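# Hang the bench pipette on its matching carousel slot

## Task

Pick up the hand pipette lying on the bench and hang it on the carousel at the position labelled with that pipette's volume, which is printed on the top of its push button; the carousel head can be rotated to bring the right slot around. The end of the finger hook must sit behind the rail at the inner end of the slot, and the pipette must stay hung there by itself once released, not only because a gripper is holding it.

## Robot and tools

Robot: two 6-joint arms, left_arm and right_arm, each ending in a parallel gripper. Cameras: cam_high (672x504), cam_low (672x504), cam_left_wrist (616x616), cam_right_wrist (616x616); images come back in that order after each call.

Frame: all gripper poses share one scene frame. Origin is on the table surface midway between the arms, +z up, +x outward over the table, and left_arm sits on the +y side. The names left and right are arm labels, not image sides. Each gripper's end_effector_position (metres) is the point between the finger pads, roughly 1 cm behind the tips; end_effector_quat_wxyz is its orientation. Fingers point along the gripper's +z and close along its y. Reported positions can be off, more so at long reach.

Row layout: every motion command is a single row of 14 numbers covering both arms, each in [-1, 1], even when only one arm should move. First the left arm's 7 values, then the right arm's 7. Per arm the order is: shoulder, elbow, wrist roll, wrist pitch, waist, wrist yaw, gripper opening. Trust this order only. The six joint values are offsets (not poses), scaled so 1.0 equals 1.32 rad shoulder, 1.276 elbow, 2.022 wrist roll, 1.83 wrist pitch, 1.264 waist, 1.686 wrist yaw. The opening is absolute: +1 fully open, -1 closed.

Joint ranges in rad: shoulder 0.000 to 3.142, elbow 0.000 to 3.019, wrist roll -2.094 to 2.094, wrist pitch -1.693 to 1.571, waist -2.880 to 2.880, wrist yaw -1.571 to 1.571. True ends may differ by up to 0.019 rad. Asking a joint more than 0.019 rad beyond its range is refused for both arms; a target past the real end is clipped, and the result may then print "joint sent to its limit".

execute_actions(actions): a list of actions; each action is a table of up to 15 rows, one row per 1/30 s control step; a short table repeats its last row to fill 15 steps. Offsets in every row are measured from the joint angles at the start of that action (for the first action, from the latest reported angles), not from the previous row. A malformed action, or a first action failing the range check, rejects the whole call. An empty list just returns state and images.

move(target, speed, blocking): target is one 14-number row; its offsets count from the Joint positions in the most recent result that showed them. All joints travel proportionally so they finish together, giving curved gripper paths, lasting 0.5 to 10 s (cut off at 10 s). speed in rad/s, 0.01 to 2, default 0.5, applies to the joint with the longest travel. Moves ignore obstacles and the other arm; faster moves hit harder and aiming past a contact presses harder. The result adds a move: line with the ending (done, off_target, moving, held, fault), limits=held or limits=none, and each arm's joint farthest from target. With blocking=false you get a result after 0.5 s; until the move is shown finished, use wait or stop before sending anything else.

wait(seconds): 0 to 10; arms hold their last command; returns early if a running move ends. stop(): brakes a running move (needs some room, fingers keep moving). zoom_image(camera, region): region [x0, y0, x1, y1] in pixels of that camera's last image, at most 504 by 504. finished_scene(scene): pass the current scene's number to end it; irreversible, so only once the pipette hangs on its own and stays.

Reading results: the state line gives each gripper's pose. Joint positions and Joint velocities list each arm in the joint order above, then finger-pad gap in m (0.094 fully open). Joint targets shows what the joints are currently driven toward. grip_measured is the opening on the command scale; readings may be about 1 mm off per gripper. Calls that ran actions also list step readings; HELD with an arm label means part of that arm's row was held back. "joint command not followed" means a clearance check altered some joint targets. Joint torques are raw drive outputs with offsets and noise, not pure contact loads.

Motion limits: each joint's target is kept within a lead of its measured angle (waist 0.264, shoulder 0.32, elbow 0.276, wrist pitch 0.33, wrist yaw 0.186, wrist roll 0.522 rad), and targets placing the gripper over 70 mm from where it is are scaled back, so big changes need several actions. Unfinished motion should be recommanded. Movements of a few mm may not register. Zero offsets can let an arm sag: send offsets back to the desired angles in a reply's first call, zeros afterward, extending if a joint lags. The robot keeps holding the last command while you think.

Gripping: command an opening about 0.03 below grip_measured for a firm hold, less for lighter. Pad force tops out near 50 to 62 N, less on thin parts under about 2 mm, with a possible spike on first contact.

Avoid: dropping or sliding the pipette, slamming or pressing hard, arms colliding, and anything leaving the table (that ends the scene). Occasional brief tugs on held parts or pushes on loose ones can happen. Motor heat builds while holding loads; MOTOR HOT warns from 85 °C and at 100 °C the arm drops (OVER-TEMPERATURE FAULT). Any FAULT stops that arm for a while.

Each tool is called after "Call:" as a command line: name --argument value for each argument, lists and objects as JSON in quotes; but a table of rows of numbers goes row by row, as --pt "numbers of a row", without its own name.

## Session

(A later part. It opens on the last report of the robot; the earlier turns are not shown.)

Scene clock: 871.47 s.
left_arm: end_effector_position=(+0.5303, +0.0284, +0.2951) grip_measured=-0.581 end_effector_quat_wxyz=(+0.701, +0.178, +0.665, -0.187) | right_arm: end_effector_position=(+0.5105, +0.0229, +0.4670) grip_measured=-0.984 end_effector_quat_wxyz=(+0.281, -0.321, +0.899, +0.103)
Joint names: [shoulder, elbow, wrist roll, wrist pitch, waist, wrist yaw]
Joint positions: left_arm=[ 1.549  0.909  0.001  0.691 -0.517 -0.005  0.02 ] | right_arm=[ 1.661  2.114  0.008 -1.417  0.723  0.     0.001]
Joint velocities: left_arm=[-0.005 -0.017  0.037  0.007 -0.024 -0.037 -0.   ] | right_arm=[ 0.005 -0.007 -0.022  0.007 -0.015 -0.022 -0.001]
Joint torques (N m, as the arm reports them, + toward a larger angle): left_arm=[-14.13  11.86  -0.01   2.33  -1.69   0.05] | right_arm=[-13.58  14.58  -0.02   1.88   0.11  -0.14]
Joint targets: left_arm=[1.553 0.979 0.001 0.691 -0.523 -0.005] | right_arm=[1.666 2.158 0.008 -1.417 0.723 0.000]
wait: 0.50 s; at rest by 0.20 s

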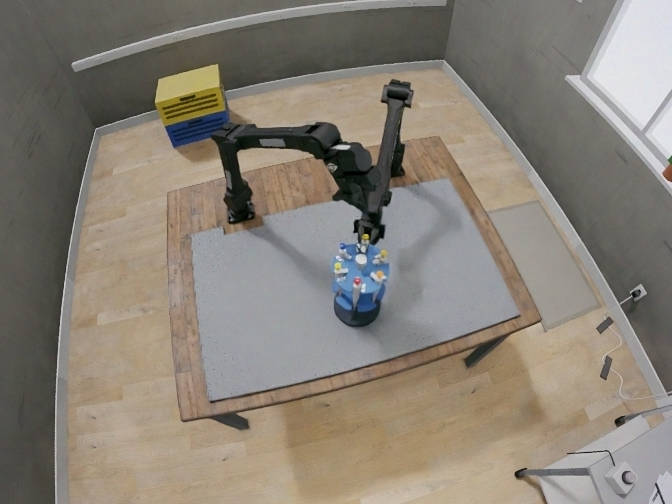

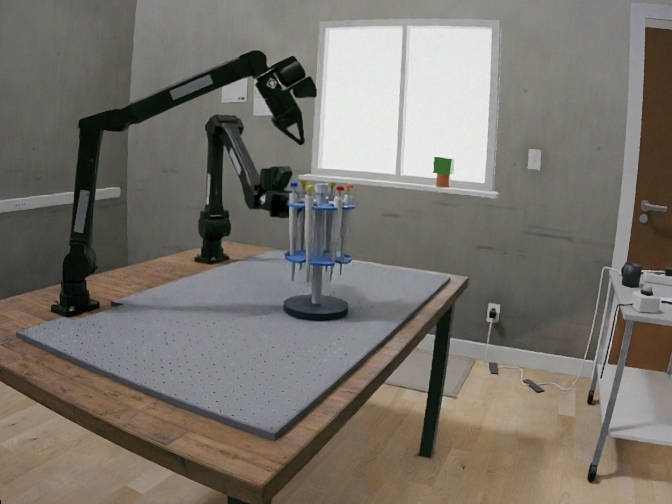

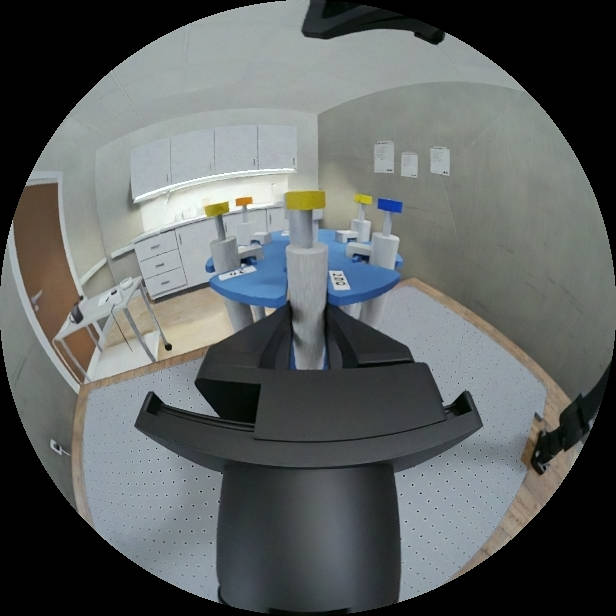

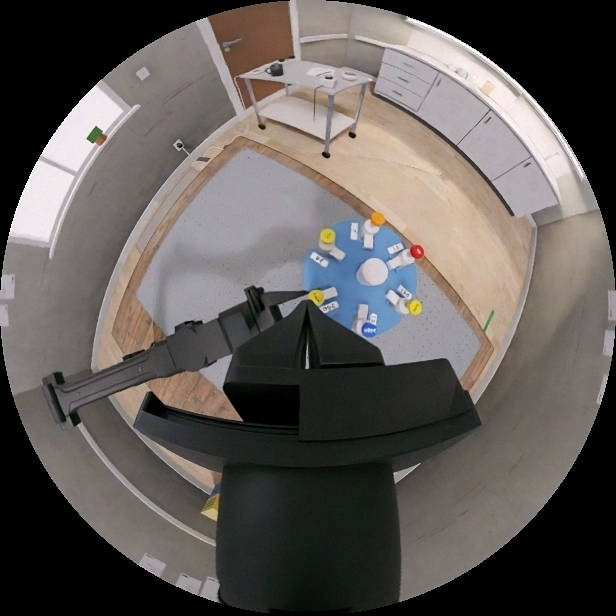

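Call:
move --target '[0.0,0.04,0,0.0,-0.004,0,-0.62, 0.167,0.172,-0.004,-0.135,-0.019,0,-0.1]' --speed 0.3

Call:
zoom_image --camera "cam_low" --region '[240, 110, 370, 230]'

Scene clock: 918.47 s.
left_arm: end_effector_position=(+0.5303, +0.0284, +0.2951) grip_measured=-0.581 end_effector_quat_wxyz=(+0.701, +0.178, +0.665, -0.187) | right_arm: end_effector_position=(+0.5330, +0.0276, +0.3900) grip_measured=-0.102 end_effector_quat_wxyz=(+0.151, -0.325, +0.932, +0.054)
Joint names: [shoulder, elbow, wrist roll, wrist pitch, waist, wrist yaw]
Joint positions: left_arm=[ 1.549  0.909  0.001  0.691 -0.517 -0.005  0.02 ] | right_arm=[ 1.873  2.281  0.007 -1.657  0.706  0.     0.042]
Joint velocities: left_arm=[-0.024 -0.002 -0.007 -0.007 -0.024 -0.022  0.   ] | right_arm=[-0.015 -0.012 -0.007  0.012 -0.015 -0.007  0.001]
Joint torques (N m, as the arm reports them, + toward a larger angle): left_arm=[-14.51  10.43   0.     2.33  -1.66   0.05] | right_arm=[-16.03  15.19  -0.1    1.08  -0.3   -0.14]
Joint targets: left_arm=[1.549 0.960 0.001 0.691 -0.523 -0.005] | right_arm=[1.882 2.334 -0.000 -1.664 0.699 0.000]
move: off_target (left_arm, right_arm); limits=none; left_arm: farthest joint: the elbow, 0.051 radians from its target (0.051 radians at the start); right_arm: farthest joint: the elbow, 0.053 radians from its target (0.219 radians at the start)

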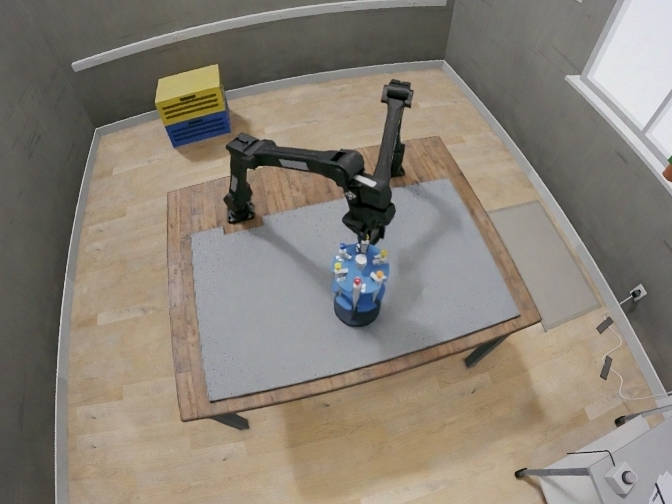

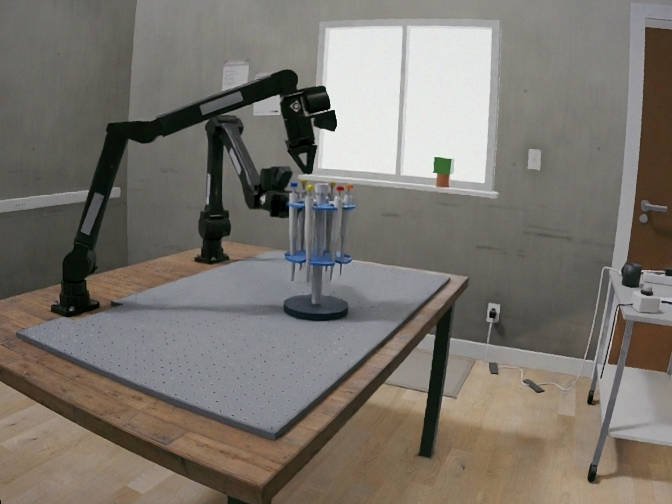

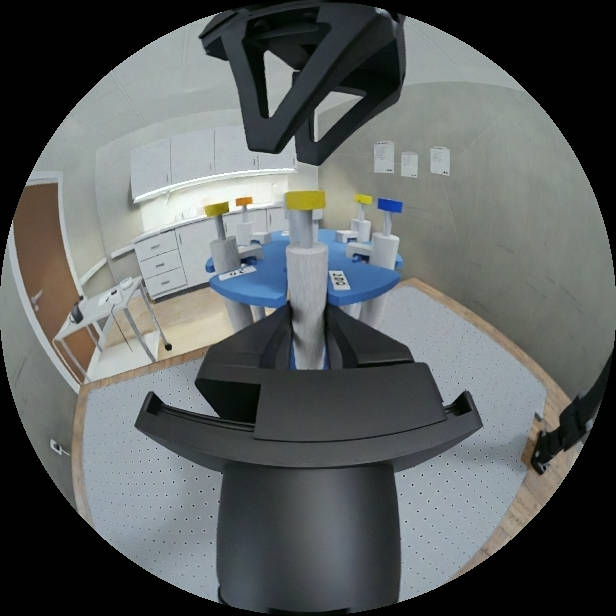

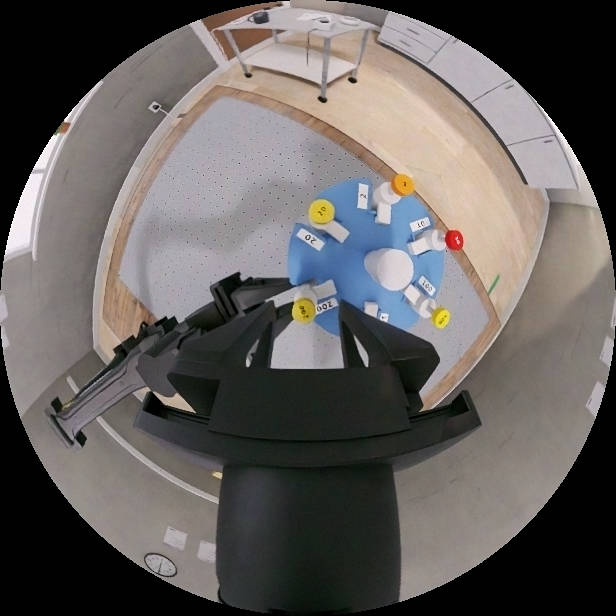

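Region (240, 110, 370, 230) of cam_low's 672x504 image, scaled by 3.877, with more detail than that image has; it fills the top 465 rows of this view, and the rest is white.

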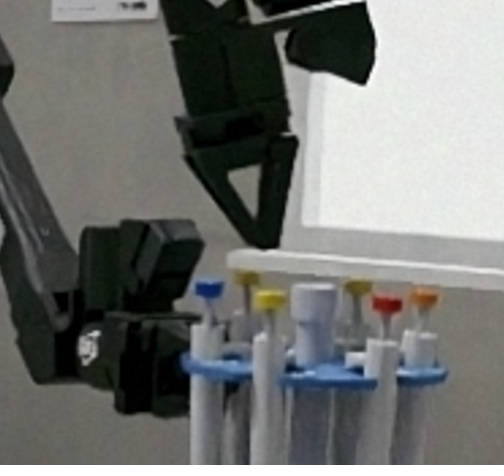

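Call:
execute_actions --actions '[]'

Scene clock: 959.97 s.
left_arm: end_effector_position=(+0.5303, +0.0284, +0.2951) grip_measured=-0.581 end_effector_quat_wxyz=(+0.701, +0.178, +0.665, -0.187) | right_arm: end_effector_position=(+0.5330, +0.0276, +0.3900) grip_measured=-0.102 end_effector_quat_wxyz=(+0.151, -0.325, +0.932, +0.054)
Joint names: [shoulder, elbow, wrist roll, wrist pitch, waist, wrist yaw]
Joint positions: left_arm=[ 1.549  0.909  0.001  0.691 -0.517 -0.005  0.02 ] | right_arm=[ 1.873  2.281  0.007 -1.657  0.706  0.     0.042]
Joint velocities: left_arm=[ 0.005  0.017 -0.022  0.002  0.005  0.037 -0.   ] | right_arm=[-0.015 -0.007  0.007 -0.002 -0.005 -0.022  0.001]
Joint torques (N m, as the arm reports them, + toward a larger angle): left_arm=[-14.47  10.43   0.     2.35  -1.69   0.04] | right_arm=[-16.09  15.22  -0.1    1.08  -0.56  -0.14]
Joint targets: left_arm=[1.549 0.960 0.001 0.691 -0.523 -0.005] | right_arm=[1.882 2.334 -0.000 -1.664 0.699 0.000]

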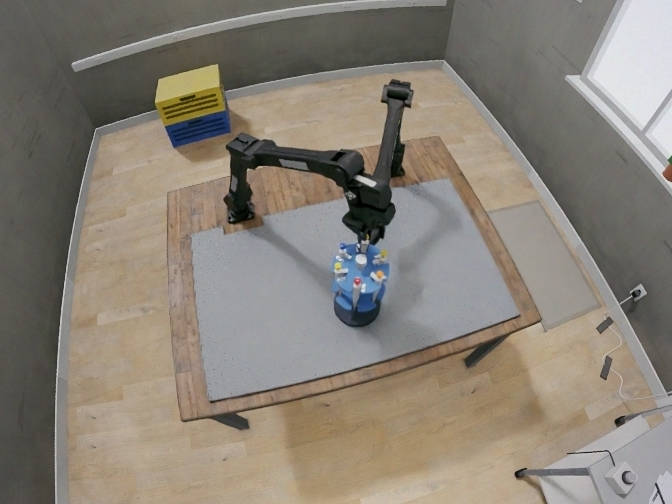

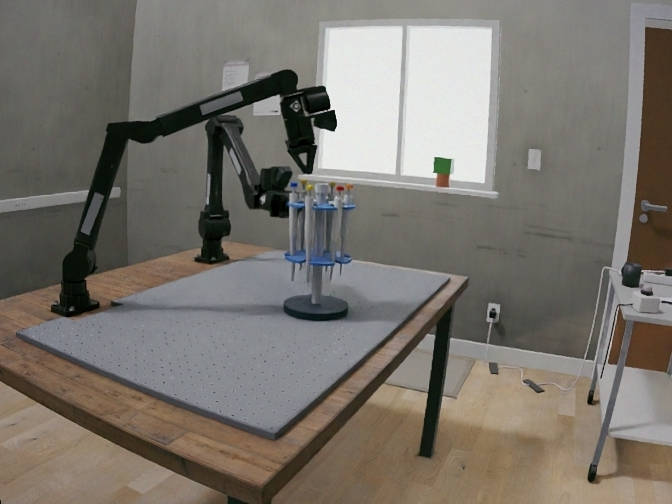

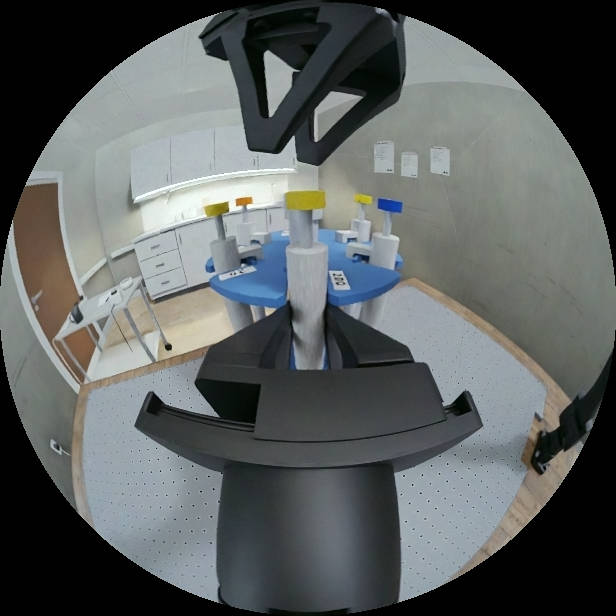

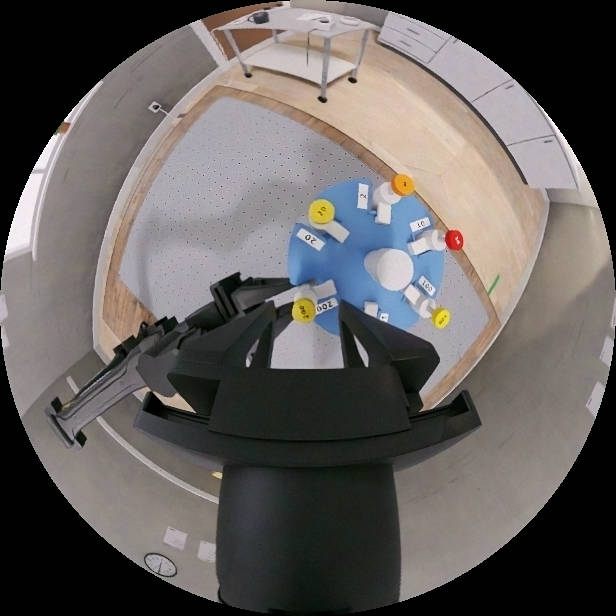

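Call:
move --target '[0,0.04,0,0,-0.004,0,-0.62, -0.0425,-0.1023,0,0.049,0,0,-0.1]' --speed 0.2

Scene clock: 978.63 s.
left_arm: end_effector_position=(+0.5303, +0.0284, +0.2951) grip_measured=-0.581 end_effector_quat_wxyz=(+0.701, +0.178, +0.665, -0.187) | right_arm: end_effector_position=(+0.5294, +0.0248, +0.3689) grip_measured=-0.102 end_effector_quat_wxyz=(+0.150, -0.325, +0.932, +0.053)
Joint names: [shoulder, elbow, wrist roll, wrist pitch, waist, wrist yaw]
Joint positions: left_arm=[ 1.549  0.909  0.001  0.691 -0.517 -0.005  0.02 ] | right_arm=[ 1.829  2.157  0.007 -1.579  0.706  0.     0.042]
Joint velocities: left_arm=[-0.024 -0.002  0.037  0.007 -0.005 -0.007 -0.   ] | right_arm=[-0.005  0.012  0.022 -0.002 -0.015 -0.037  0.   ]
Joint torques (N m, as the arm reports them, + toward a larger angle): left_arm=[-14.53  10.44   0.     2.36  -1.74   0.05] | right_arm=[-17.36   9.63  -0.02   1.92   0.    -0.14]
Joint targets: left_arm=[1.549 0.960 0.001 0.691 -0.523 -0.005] | right_arm=[1.817 2.151 0.007 -1.568 0.706 0.000]
move: off_target (left_arm); limits=none; left_arm: farthest joint: the elbow, 0.051 radians from its target (0.051 radians at the start); right_arm: farthest joint: the shoulder, 0.012 radians from its target (0.056 radians at the start)

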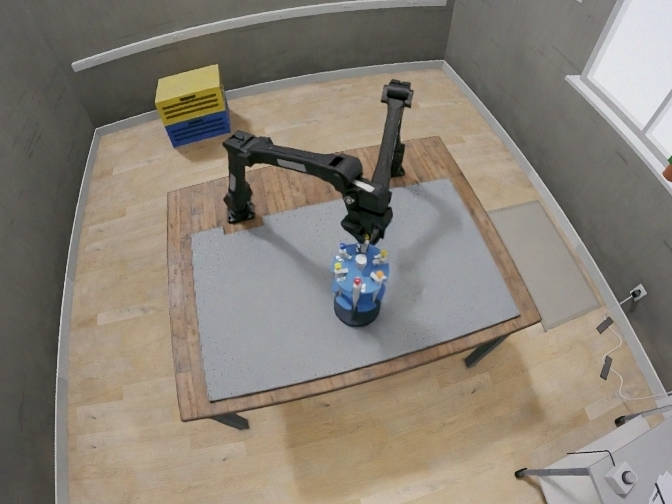

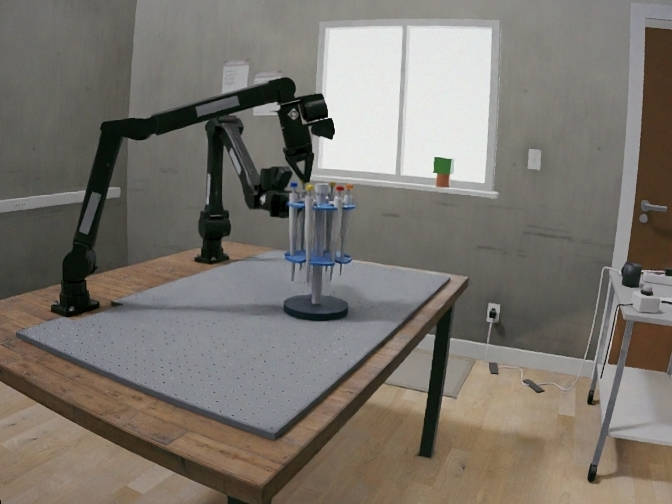

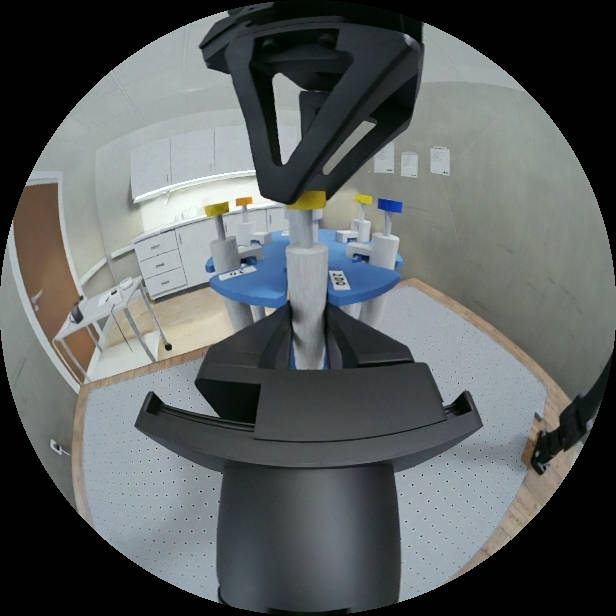

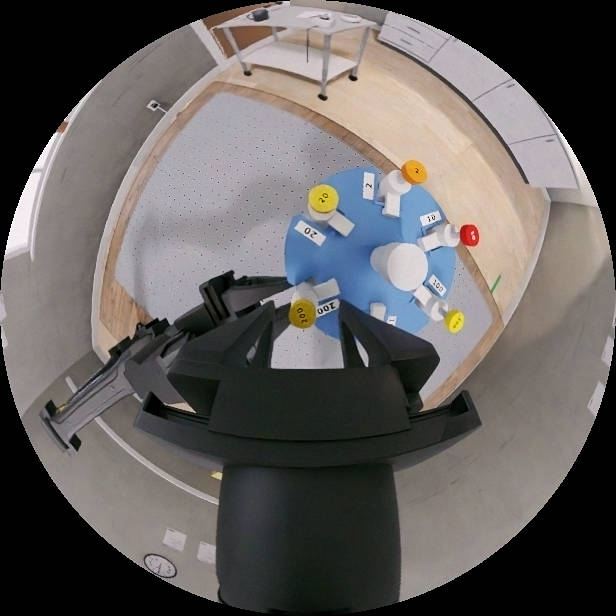

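Call:
move --target '[0,0.04,0,0,-0.004,0,-0.62, -0.031,-0.073,0,0.037,0.009,0,-0.1]' --speed 0.15

Call:
zoom_image --camera "cam_left_wrist" --region '[208,130,408,330]'

Scene clock: 990.57 s.
left_arm: end_effector_position=(+0.5303, +0.0284, +0.2951) grip_measured=-0.581 end_effector_quat_wxyz=(+0.701, +0.178, +0.665, -0.187) | right_arm: end_effector_position=(+0.5251, +0.0240, +0.3520) grip_measured=-0.102 end_effector_quat_wxyz=(+0.149, -0.326, +0.932, +0.053)
Joint names: [shoulder, elbow, wrist roll, wrist pitch, waist, wrist yaw]
Joint positions: left_arm=[ 1.549  0.909  0.001  0.691 -0.517 -0.005  0.02 ] | right_arm=[ 1.8    2.07   0.007 -1.522  0.709  0.     0.042]
Joint velocities: left_arm=[-0.015  0.007 -0.051  0.007 -0.015 -0.081  0.   ] | right_arm=[-0.005  0.007  0.051  0.002 -0.015 -0.007 -0.   ]
Joint torques (N m, as the arm reports them, + toward a larger angle): left_arm=[-14.47  10.44  -0.01   2.34  -1.7    0.04] | right_arm=[-17.21   9.84  -0.03   1.93   0.51  -0.15]
Joint targets: left_arm=[1.549 0.960 0.001 0.691 -0.523 -0.005] | right_arm=[1.788 2.064 0.007 -1.511 0.717 0.000]
move: off_target (left_arm); limits=none; left_arm: farthest joint: the elbow, 0.051 radians from its target (0.051 radians at the start); right_arm: farthest joint: the shoulder, 0.012 radians from its target (0.041 radians at the start)

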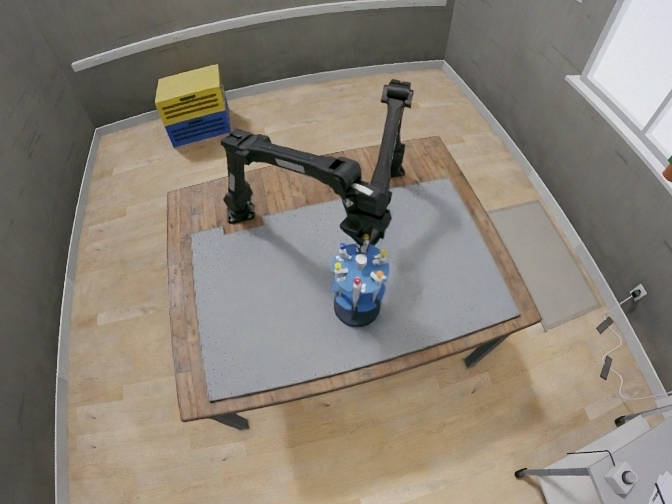

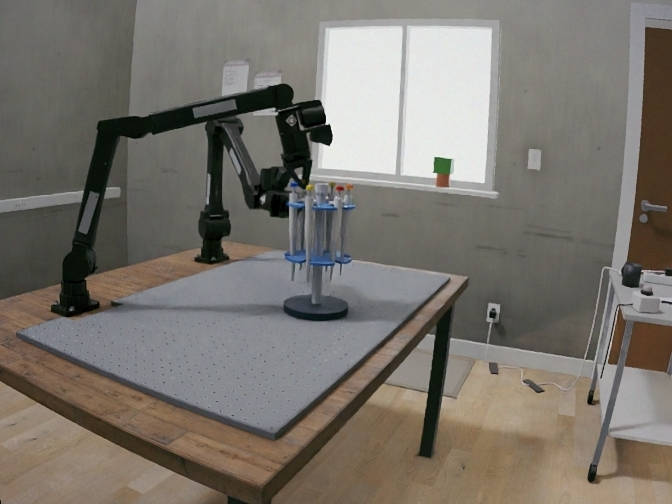

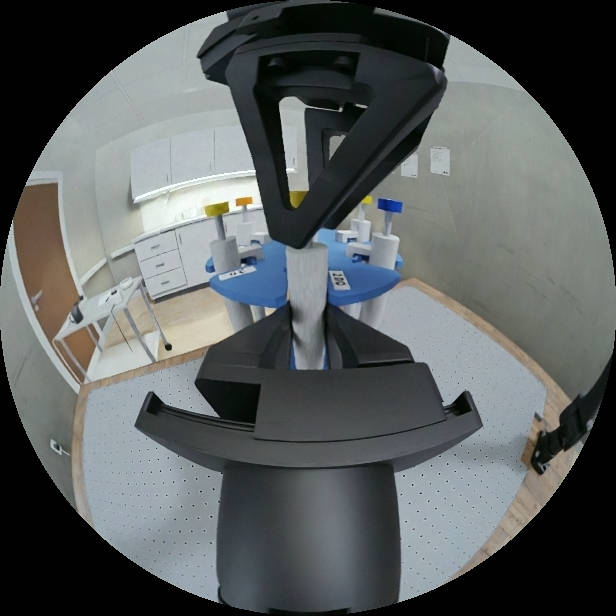

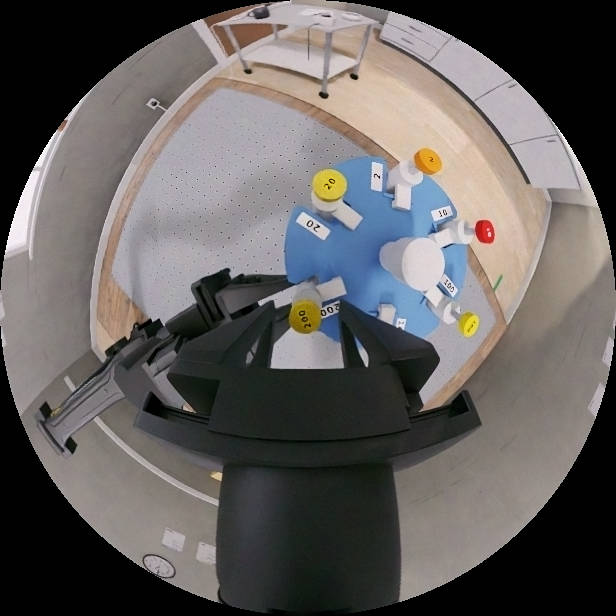

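Region (208, 130, 408, 330) of cam_left_wrist's 616x616 image, scaled by 2.520, with more detail than that image has.

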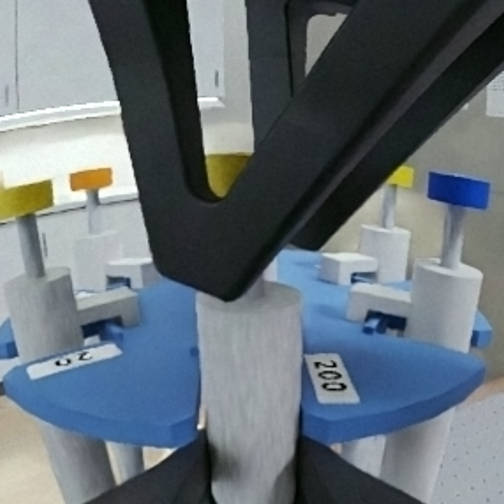

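Close.

Call:
execute_actions --actions '[[[0,0.04,0,0,-0.004,0,-0.62, -0.005,0.02,0,0,0,0,-0.45]],[[0,0.04,0,0,-0.004,0,-0.62, -0.005,0.02,0,0,0,0,-0.66]]]'

Scene clock: 1000.23 s.
left_arm: end_effector_position=(+0.5303, +0.0284, +0.2951) grip_measured=-0.581 end_effector_quat_wxyz=(+0.701, +0.178, +0.665, -0.187) | right_arm: end_effector_position=(+0.5247, +0.0246, +0.3520) grip_measured=-0.645 end_effector_quat_wxyz=(+0.149, -0.327, +0.932, +0.055)
Joint names: [shoulder, elbow, wrist roll, wrist pitch, waist, wrist yaw]
Joint positions: left_arm=[ 1.549  0.909  0.001  0.691 -0.517 -0.005  0.02 ] | right_arm=[ 1.8    2.07   0.007 -1.522  0.709 -0.003  0.017]
Joint velocities: left_arm=[-0.005  0.002  0.037 -0.022 -0.005 -0.037  0.   ] | right_arm=[ 0.005  0.012 -0.022 -0.002  0.005 -0.051 -0.001]
Joint torques (N m, as the arm reports them, + toward a larger angle): left_arm=[-14.5   10.44  -0.01   2.35  -1.7    0.04] | right_arm=[-16.62  12.95  -0.03   1.37   0.13  -0.05]
Joint targets: left_arm=[1.549 0.960 0.001 0.691 -0.522 -0.005] | right_arm=[1.794 2.096 0.007 -1.522 0.709 -0.000]
Step readings (joint positions; steps 1 to 15: 1st action; 16 to 30: 2nd action):
0: left_arm=[1.549 0.909 0.001 0.691 -0.517 -0.005] | right_arm=[1.800 2.070 0.007 -1.522 0.709 0.000]
1: left_arm=[1.549 0.909 0.001 0.691 -0.517 -0.005] | right_arm=[1.800 2.070 0.007 -1.522 0.709 0.000]
2: left_arm=[1.549 0.909 0.001 0.691 -0.517 -0.005] | right_arm=[1.800 2.070 0.007 -1.522 0.709 0.000]
4: left_arm=[1.549 0.909 0.001 0.691 -0.517 -0.005] | right_arm=[1.800 2.070 0.007 -1.522 0.709 0.000]
8: left_arm=[1.549 0.909 0.001 0.691 -0.517 -0.005] | right_arm=[1.800 2.070 0.007 -1.522 0.709 0.000]
15: left_arm=[1.549 0.909 0.001 0.691 -0.517 -0.005] | right_arm=[1.800 2.070 0.007 -1.522 0.709 0.000]
16: left_arm=[1.549 0.909 0.001 0.691 -0.517 -0.005] | right_arm=[1.800 2.070 0.007 -1.522 0.709 0.000]
17: left_arm=[1.549 0.909 0.001 0.691 -0.517 -0.005] | right_arm=[1.800 2.070 0.007 -1.522 0.709 -0.002]
19: left_arm=[1.549 0.909 0.001 0.691 -0.517 -0.005] | right_arm=[1.800 2.070 0.007 -1.522 0.709 -0.003]
23: left_arm=[1.549 0.909 0.001 0.691 -0.517 -0.005] | right_arm=[1.800 2.070 0.007 -1.522 0.709 -0.003]
30: Joint positions above

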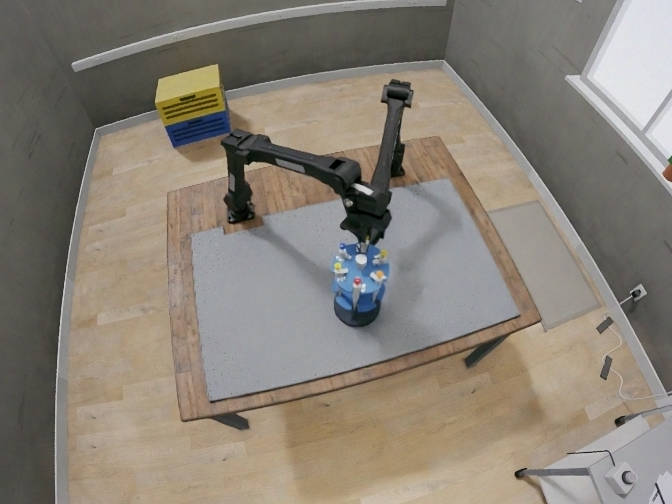

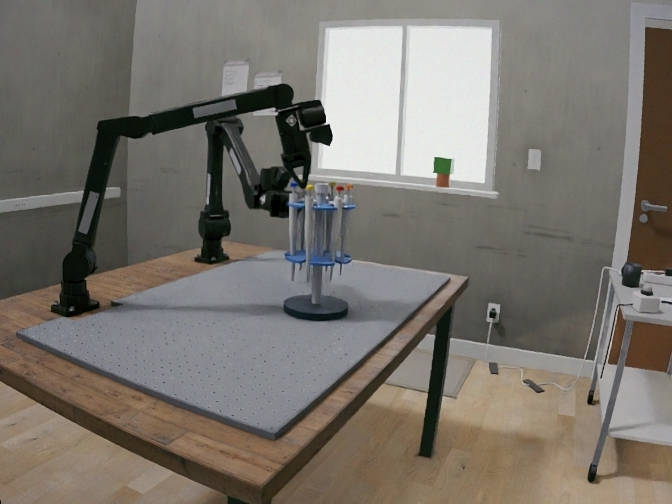

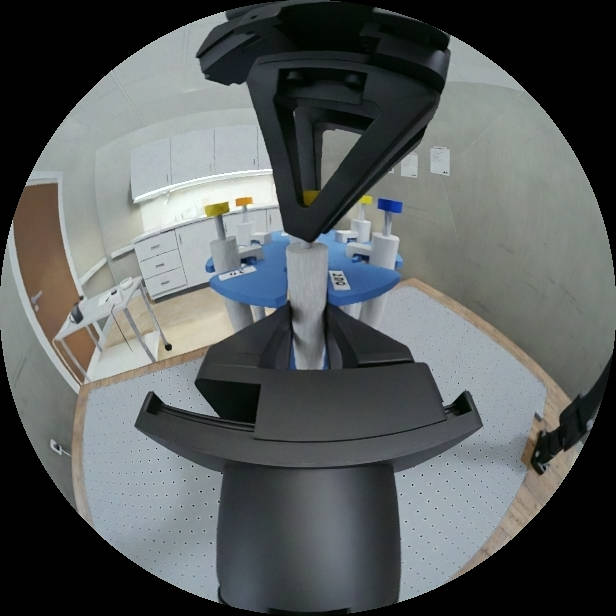

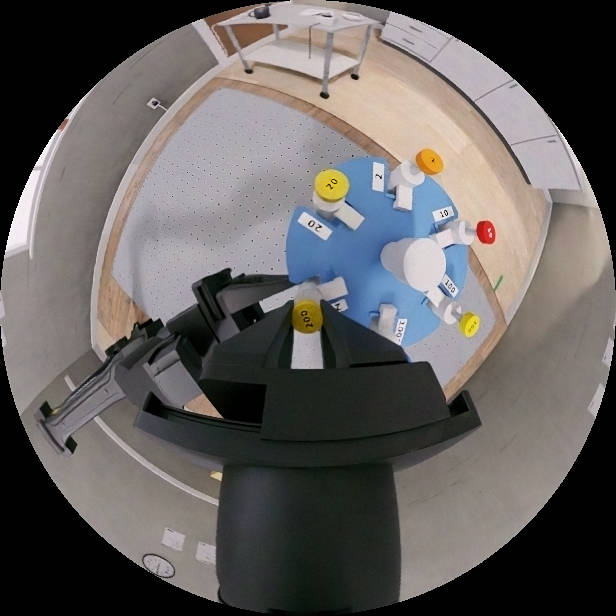

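Call:
execute_actions --actions '[[[0,0.04,0,0,0,0,-0.62, -0.005,0.02,0,0,0,0,-0.685]],[[0,0.04,0,0,0,0,-0.25, -0.005,0.02,0,0,0,0,-0.685]]]'

Call:
move --target '[-0.055,-0.045,0,0,0,0,-0.25, -0.005,0.02,0,0,0,0,-0.685]' --speed 0.15

Scene clock: 1008.90 s.
left_arm: end_effector_position=(+0.5303, +0.0280, +0.2943) grip_measured=-0.253 end_effector_quat_wxyz=(+0.700, +0.178, +0.666, -0.187) | right_arm: end_effector_position=(+0.5247, +0.0246, +0.3520) grip_measured=-0.658 end_effector_quat_wxyz=(+0.149, -0.327, +0.932, +0.055)
Joint names: [shoulder, elbow, wrist roll, wrist pitch, waist, wrist yaw]
Joint positions: left_arm=[ 1.55   0.909  0.001  0.691 -0.518 -0.004  0.035] | right_arm=[ 1.8    2.07   0.007 -1.522  0.709 -0.003  0.016]
Joint velocities: left_arm=[-0.005 -0.012 -0.095  0.002 -0.015  0.007 -0.   ] | right_arm=[-0.015  0.002 -0.022  0.007  0.005 -0.066 -0.   ]
Joint torques (N m, as the arm reports them, + toward a larger angle): left_arm=[-14.62  10.41   0.     2.36  -1.15   0.01] | right_arm=[-16.73  12.91  -0.02   1.39  -0.02  -0.15]
Joint targets: left_arm=[1.549 0.960 0.001 0.691 -0.518 -0.005] | right_arm=[1.794 2.096 0.007 -1.522 0.709 -0.003]
Step readings (joint positions; steps 1 to 15: 1st action; 16 to 30: 2nd action):
0: left_arm=[1.549 0.909 0.001 0.691 -0.517 -0.005] | right_arm=[1.800 2.070 0.007 -1.522 0.709 -0.003]
1: left_arm=[1.549 0.909 0.001 0.691 -0.517 -0.005] | right_arm=[1.800 2.070 0.007 -1.522 0.709 -0.003]
2: left_arm=[1.549 0.909 0.001 0.691 -0.517 -0.005] | right_arm=[1.800 2.070 0.007 -1.522 0.709 -0.003]
4: left_arm=[1.549 0.909 0.001 0.691 -0.517 -0.005] | right_arm=[1.800 2.070 0.007 -1.522 0.709 -0.003]
8: left_arm=[1.549 0.909 0.001 0.691 -0.517 -0.005] | right_arm=[1.800 2.070 0.007 -1.522 0.709 -0.003]
15: left_arm=[1.549 0.909 0.001 0.691 -0.517 -0.005] | right_arm=[1.800 2.070 0.007 -1.522 0.709 -0.003]
16: left_arm=[1.549 0.909 0.001 0.691 -0.517 -0.004] | right_arm=[1.800 2.070 0.007 -1.522 0.709 -0.003]
17: left_arm=[1.549 0.909 0.001 0.691 -0.518 -0.004] | right_arm=[1.800 2.070 0.007 -1.522 0.709 -0.003]
19: left_arm=[1.550 0.909 0.001 0.691 -0.518 -0.004] | right_arm=[1.800 2.070 0.007 -1.522 0.709 -0.003]
23: left_arm=[1.550 0.909 0.001 0.691 -0.518 -0.004] | right_arm=[1.800 2.070 0.007 -1.522 0.709 -0.003]
30: Joint positions above

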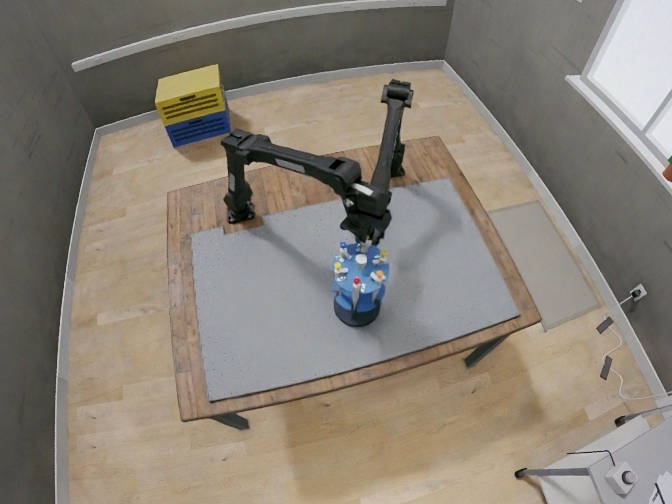

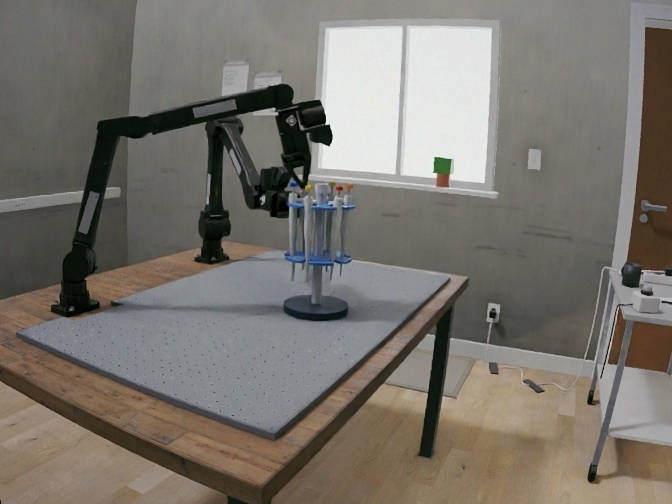

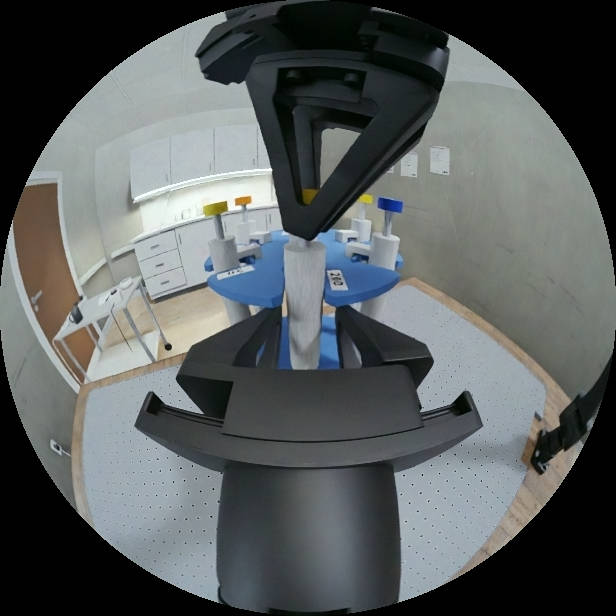

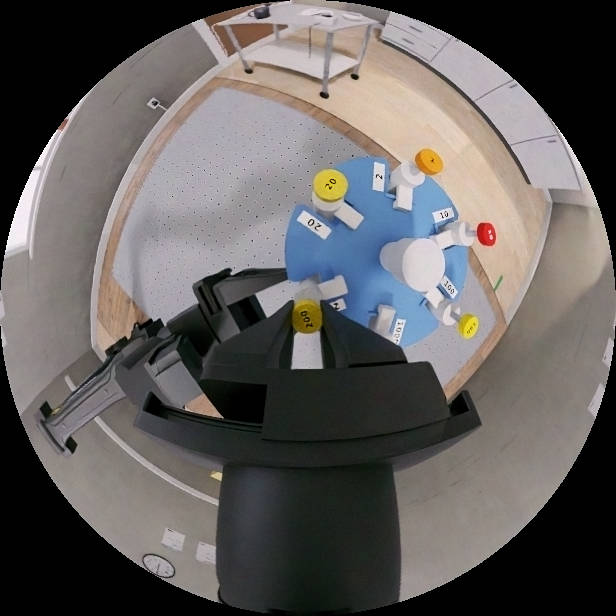

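Scene clock: 1009.73 s.
left_arm: end_effector_position=(+0.5122, +0.0385, +0.3005) grip_measured=-0.253 end_effector_quat_wxyz=(+0.702, +0.178, +0.664, -0.188) | right_arm: end_effector_position=(+0.5247, +0.0246, +0.3520) grip_measured=-0.658 end_effector_quat_wxyz=(+0.149, -0.327, +0.932, +0.055)
Joint names: [shoulder, elbow, wrist roll, wrist pitch, waist, wrist yaw]
Joint positions: left_arm=[ 1.491  0.857  0.001  0.691 -0.518 -0.004  0.035] | right_arm=[ 1.8    2.07   0.007 -1.522  0.709 -0.003  0.016]
Joint velocities: left_arm=[-0.015  0.007 -0.037 -0.002 -0.024 -0.022 -0.   ] | right_arm=[-0.005 -0.022 -0.007  0.007 -0.005 -0.037 -0.   ]
Joint torques (N m, as the arm reports them, + toward a larger angle): left_arm=[-14.57   6.23   0.     2.37  -1.22   0.04] | right_arm=[-16.66  12.95  -0.03   1.4    0.18  -0.15]
Joint targets: left_arm=[1.477 0.852 0.001 0.691 -0.518 -0.004] | right_arm=[1.794 2.096 0.007 -1.522 0.709 -0.003]
move: off_target (right_arm); limits=none; left_arm: farthest joint: the shoulder, 0.014 radians from its target (0.072 radians at the start); right_arm: farthest joint: the elbow, 0.025 radians from its target (0.025 radians at the start)

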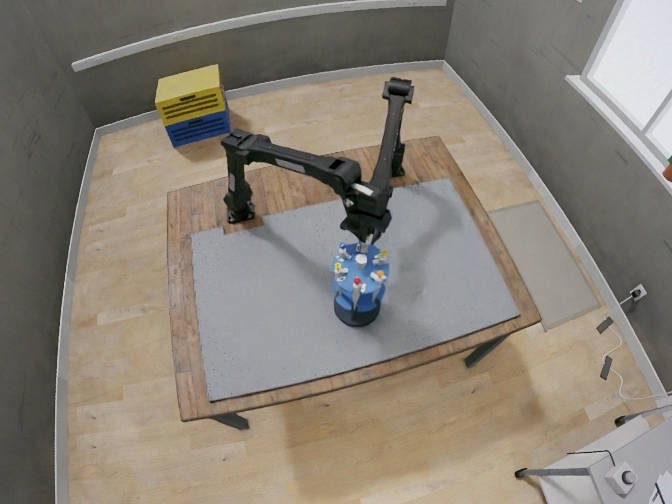

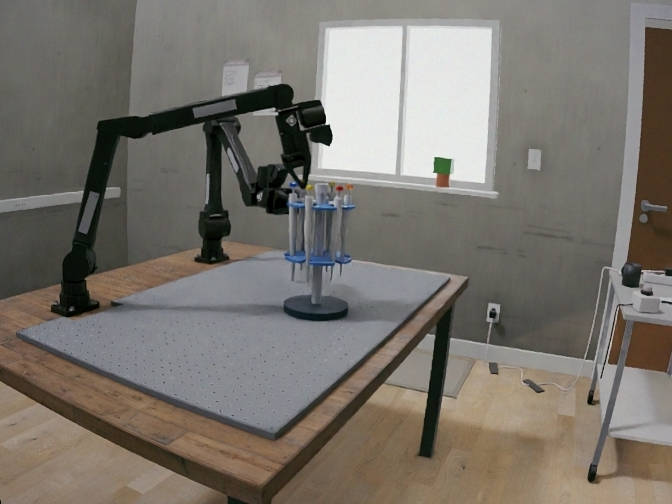

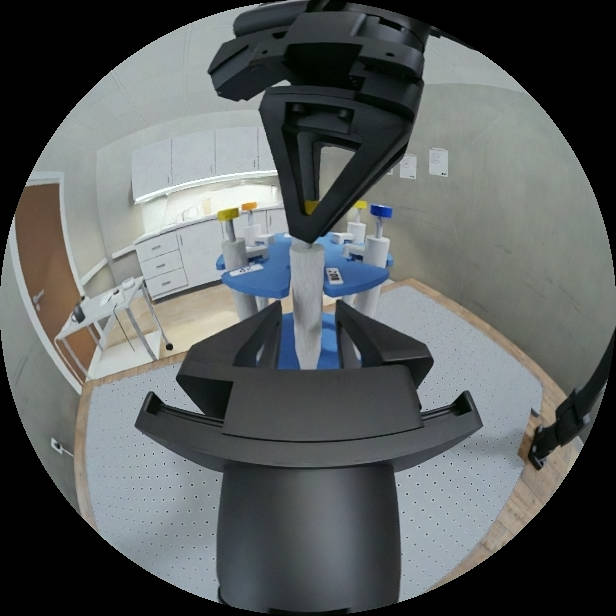

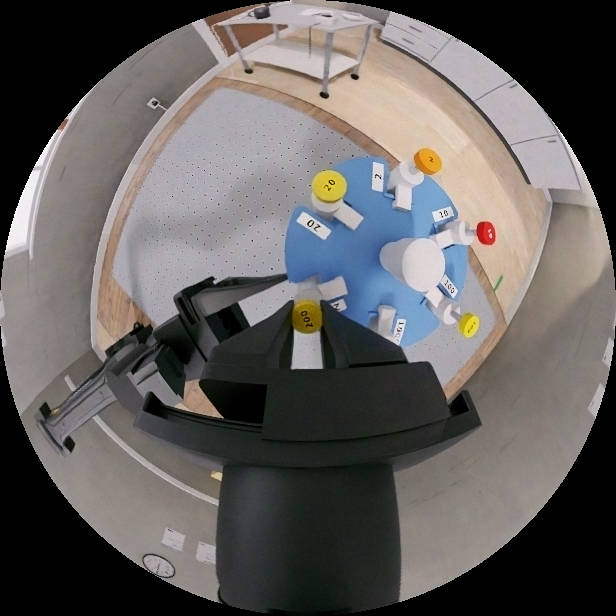

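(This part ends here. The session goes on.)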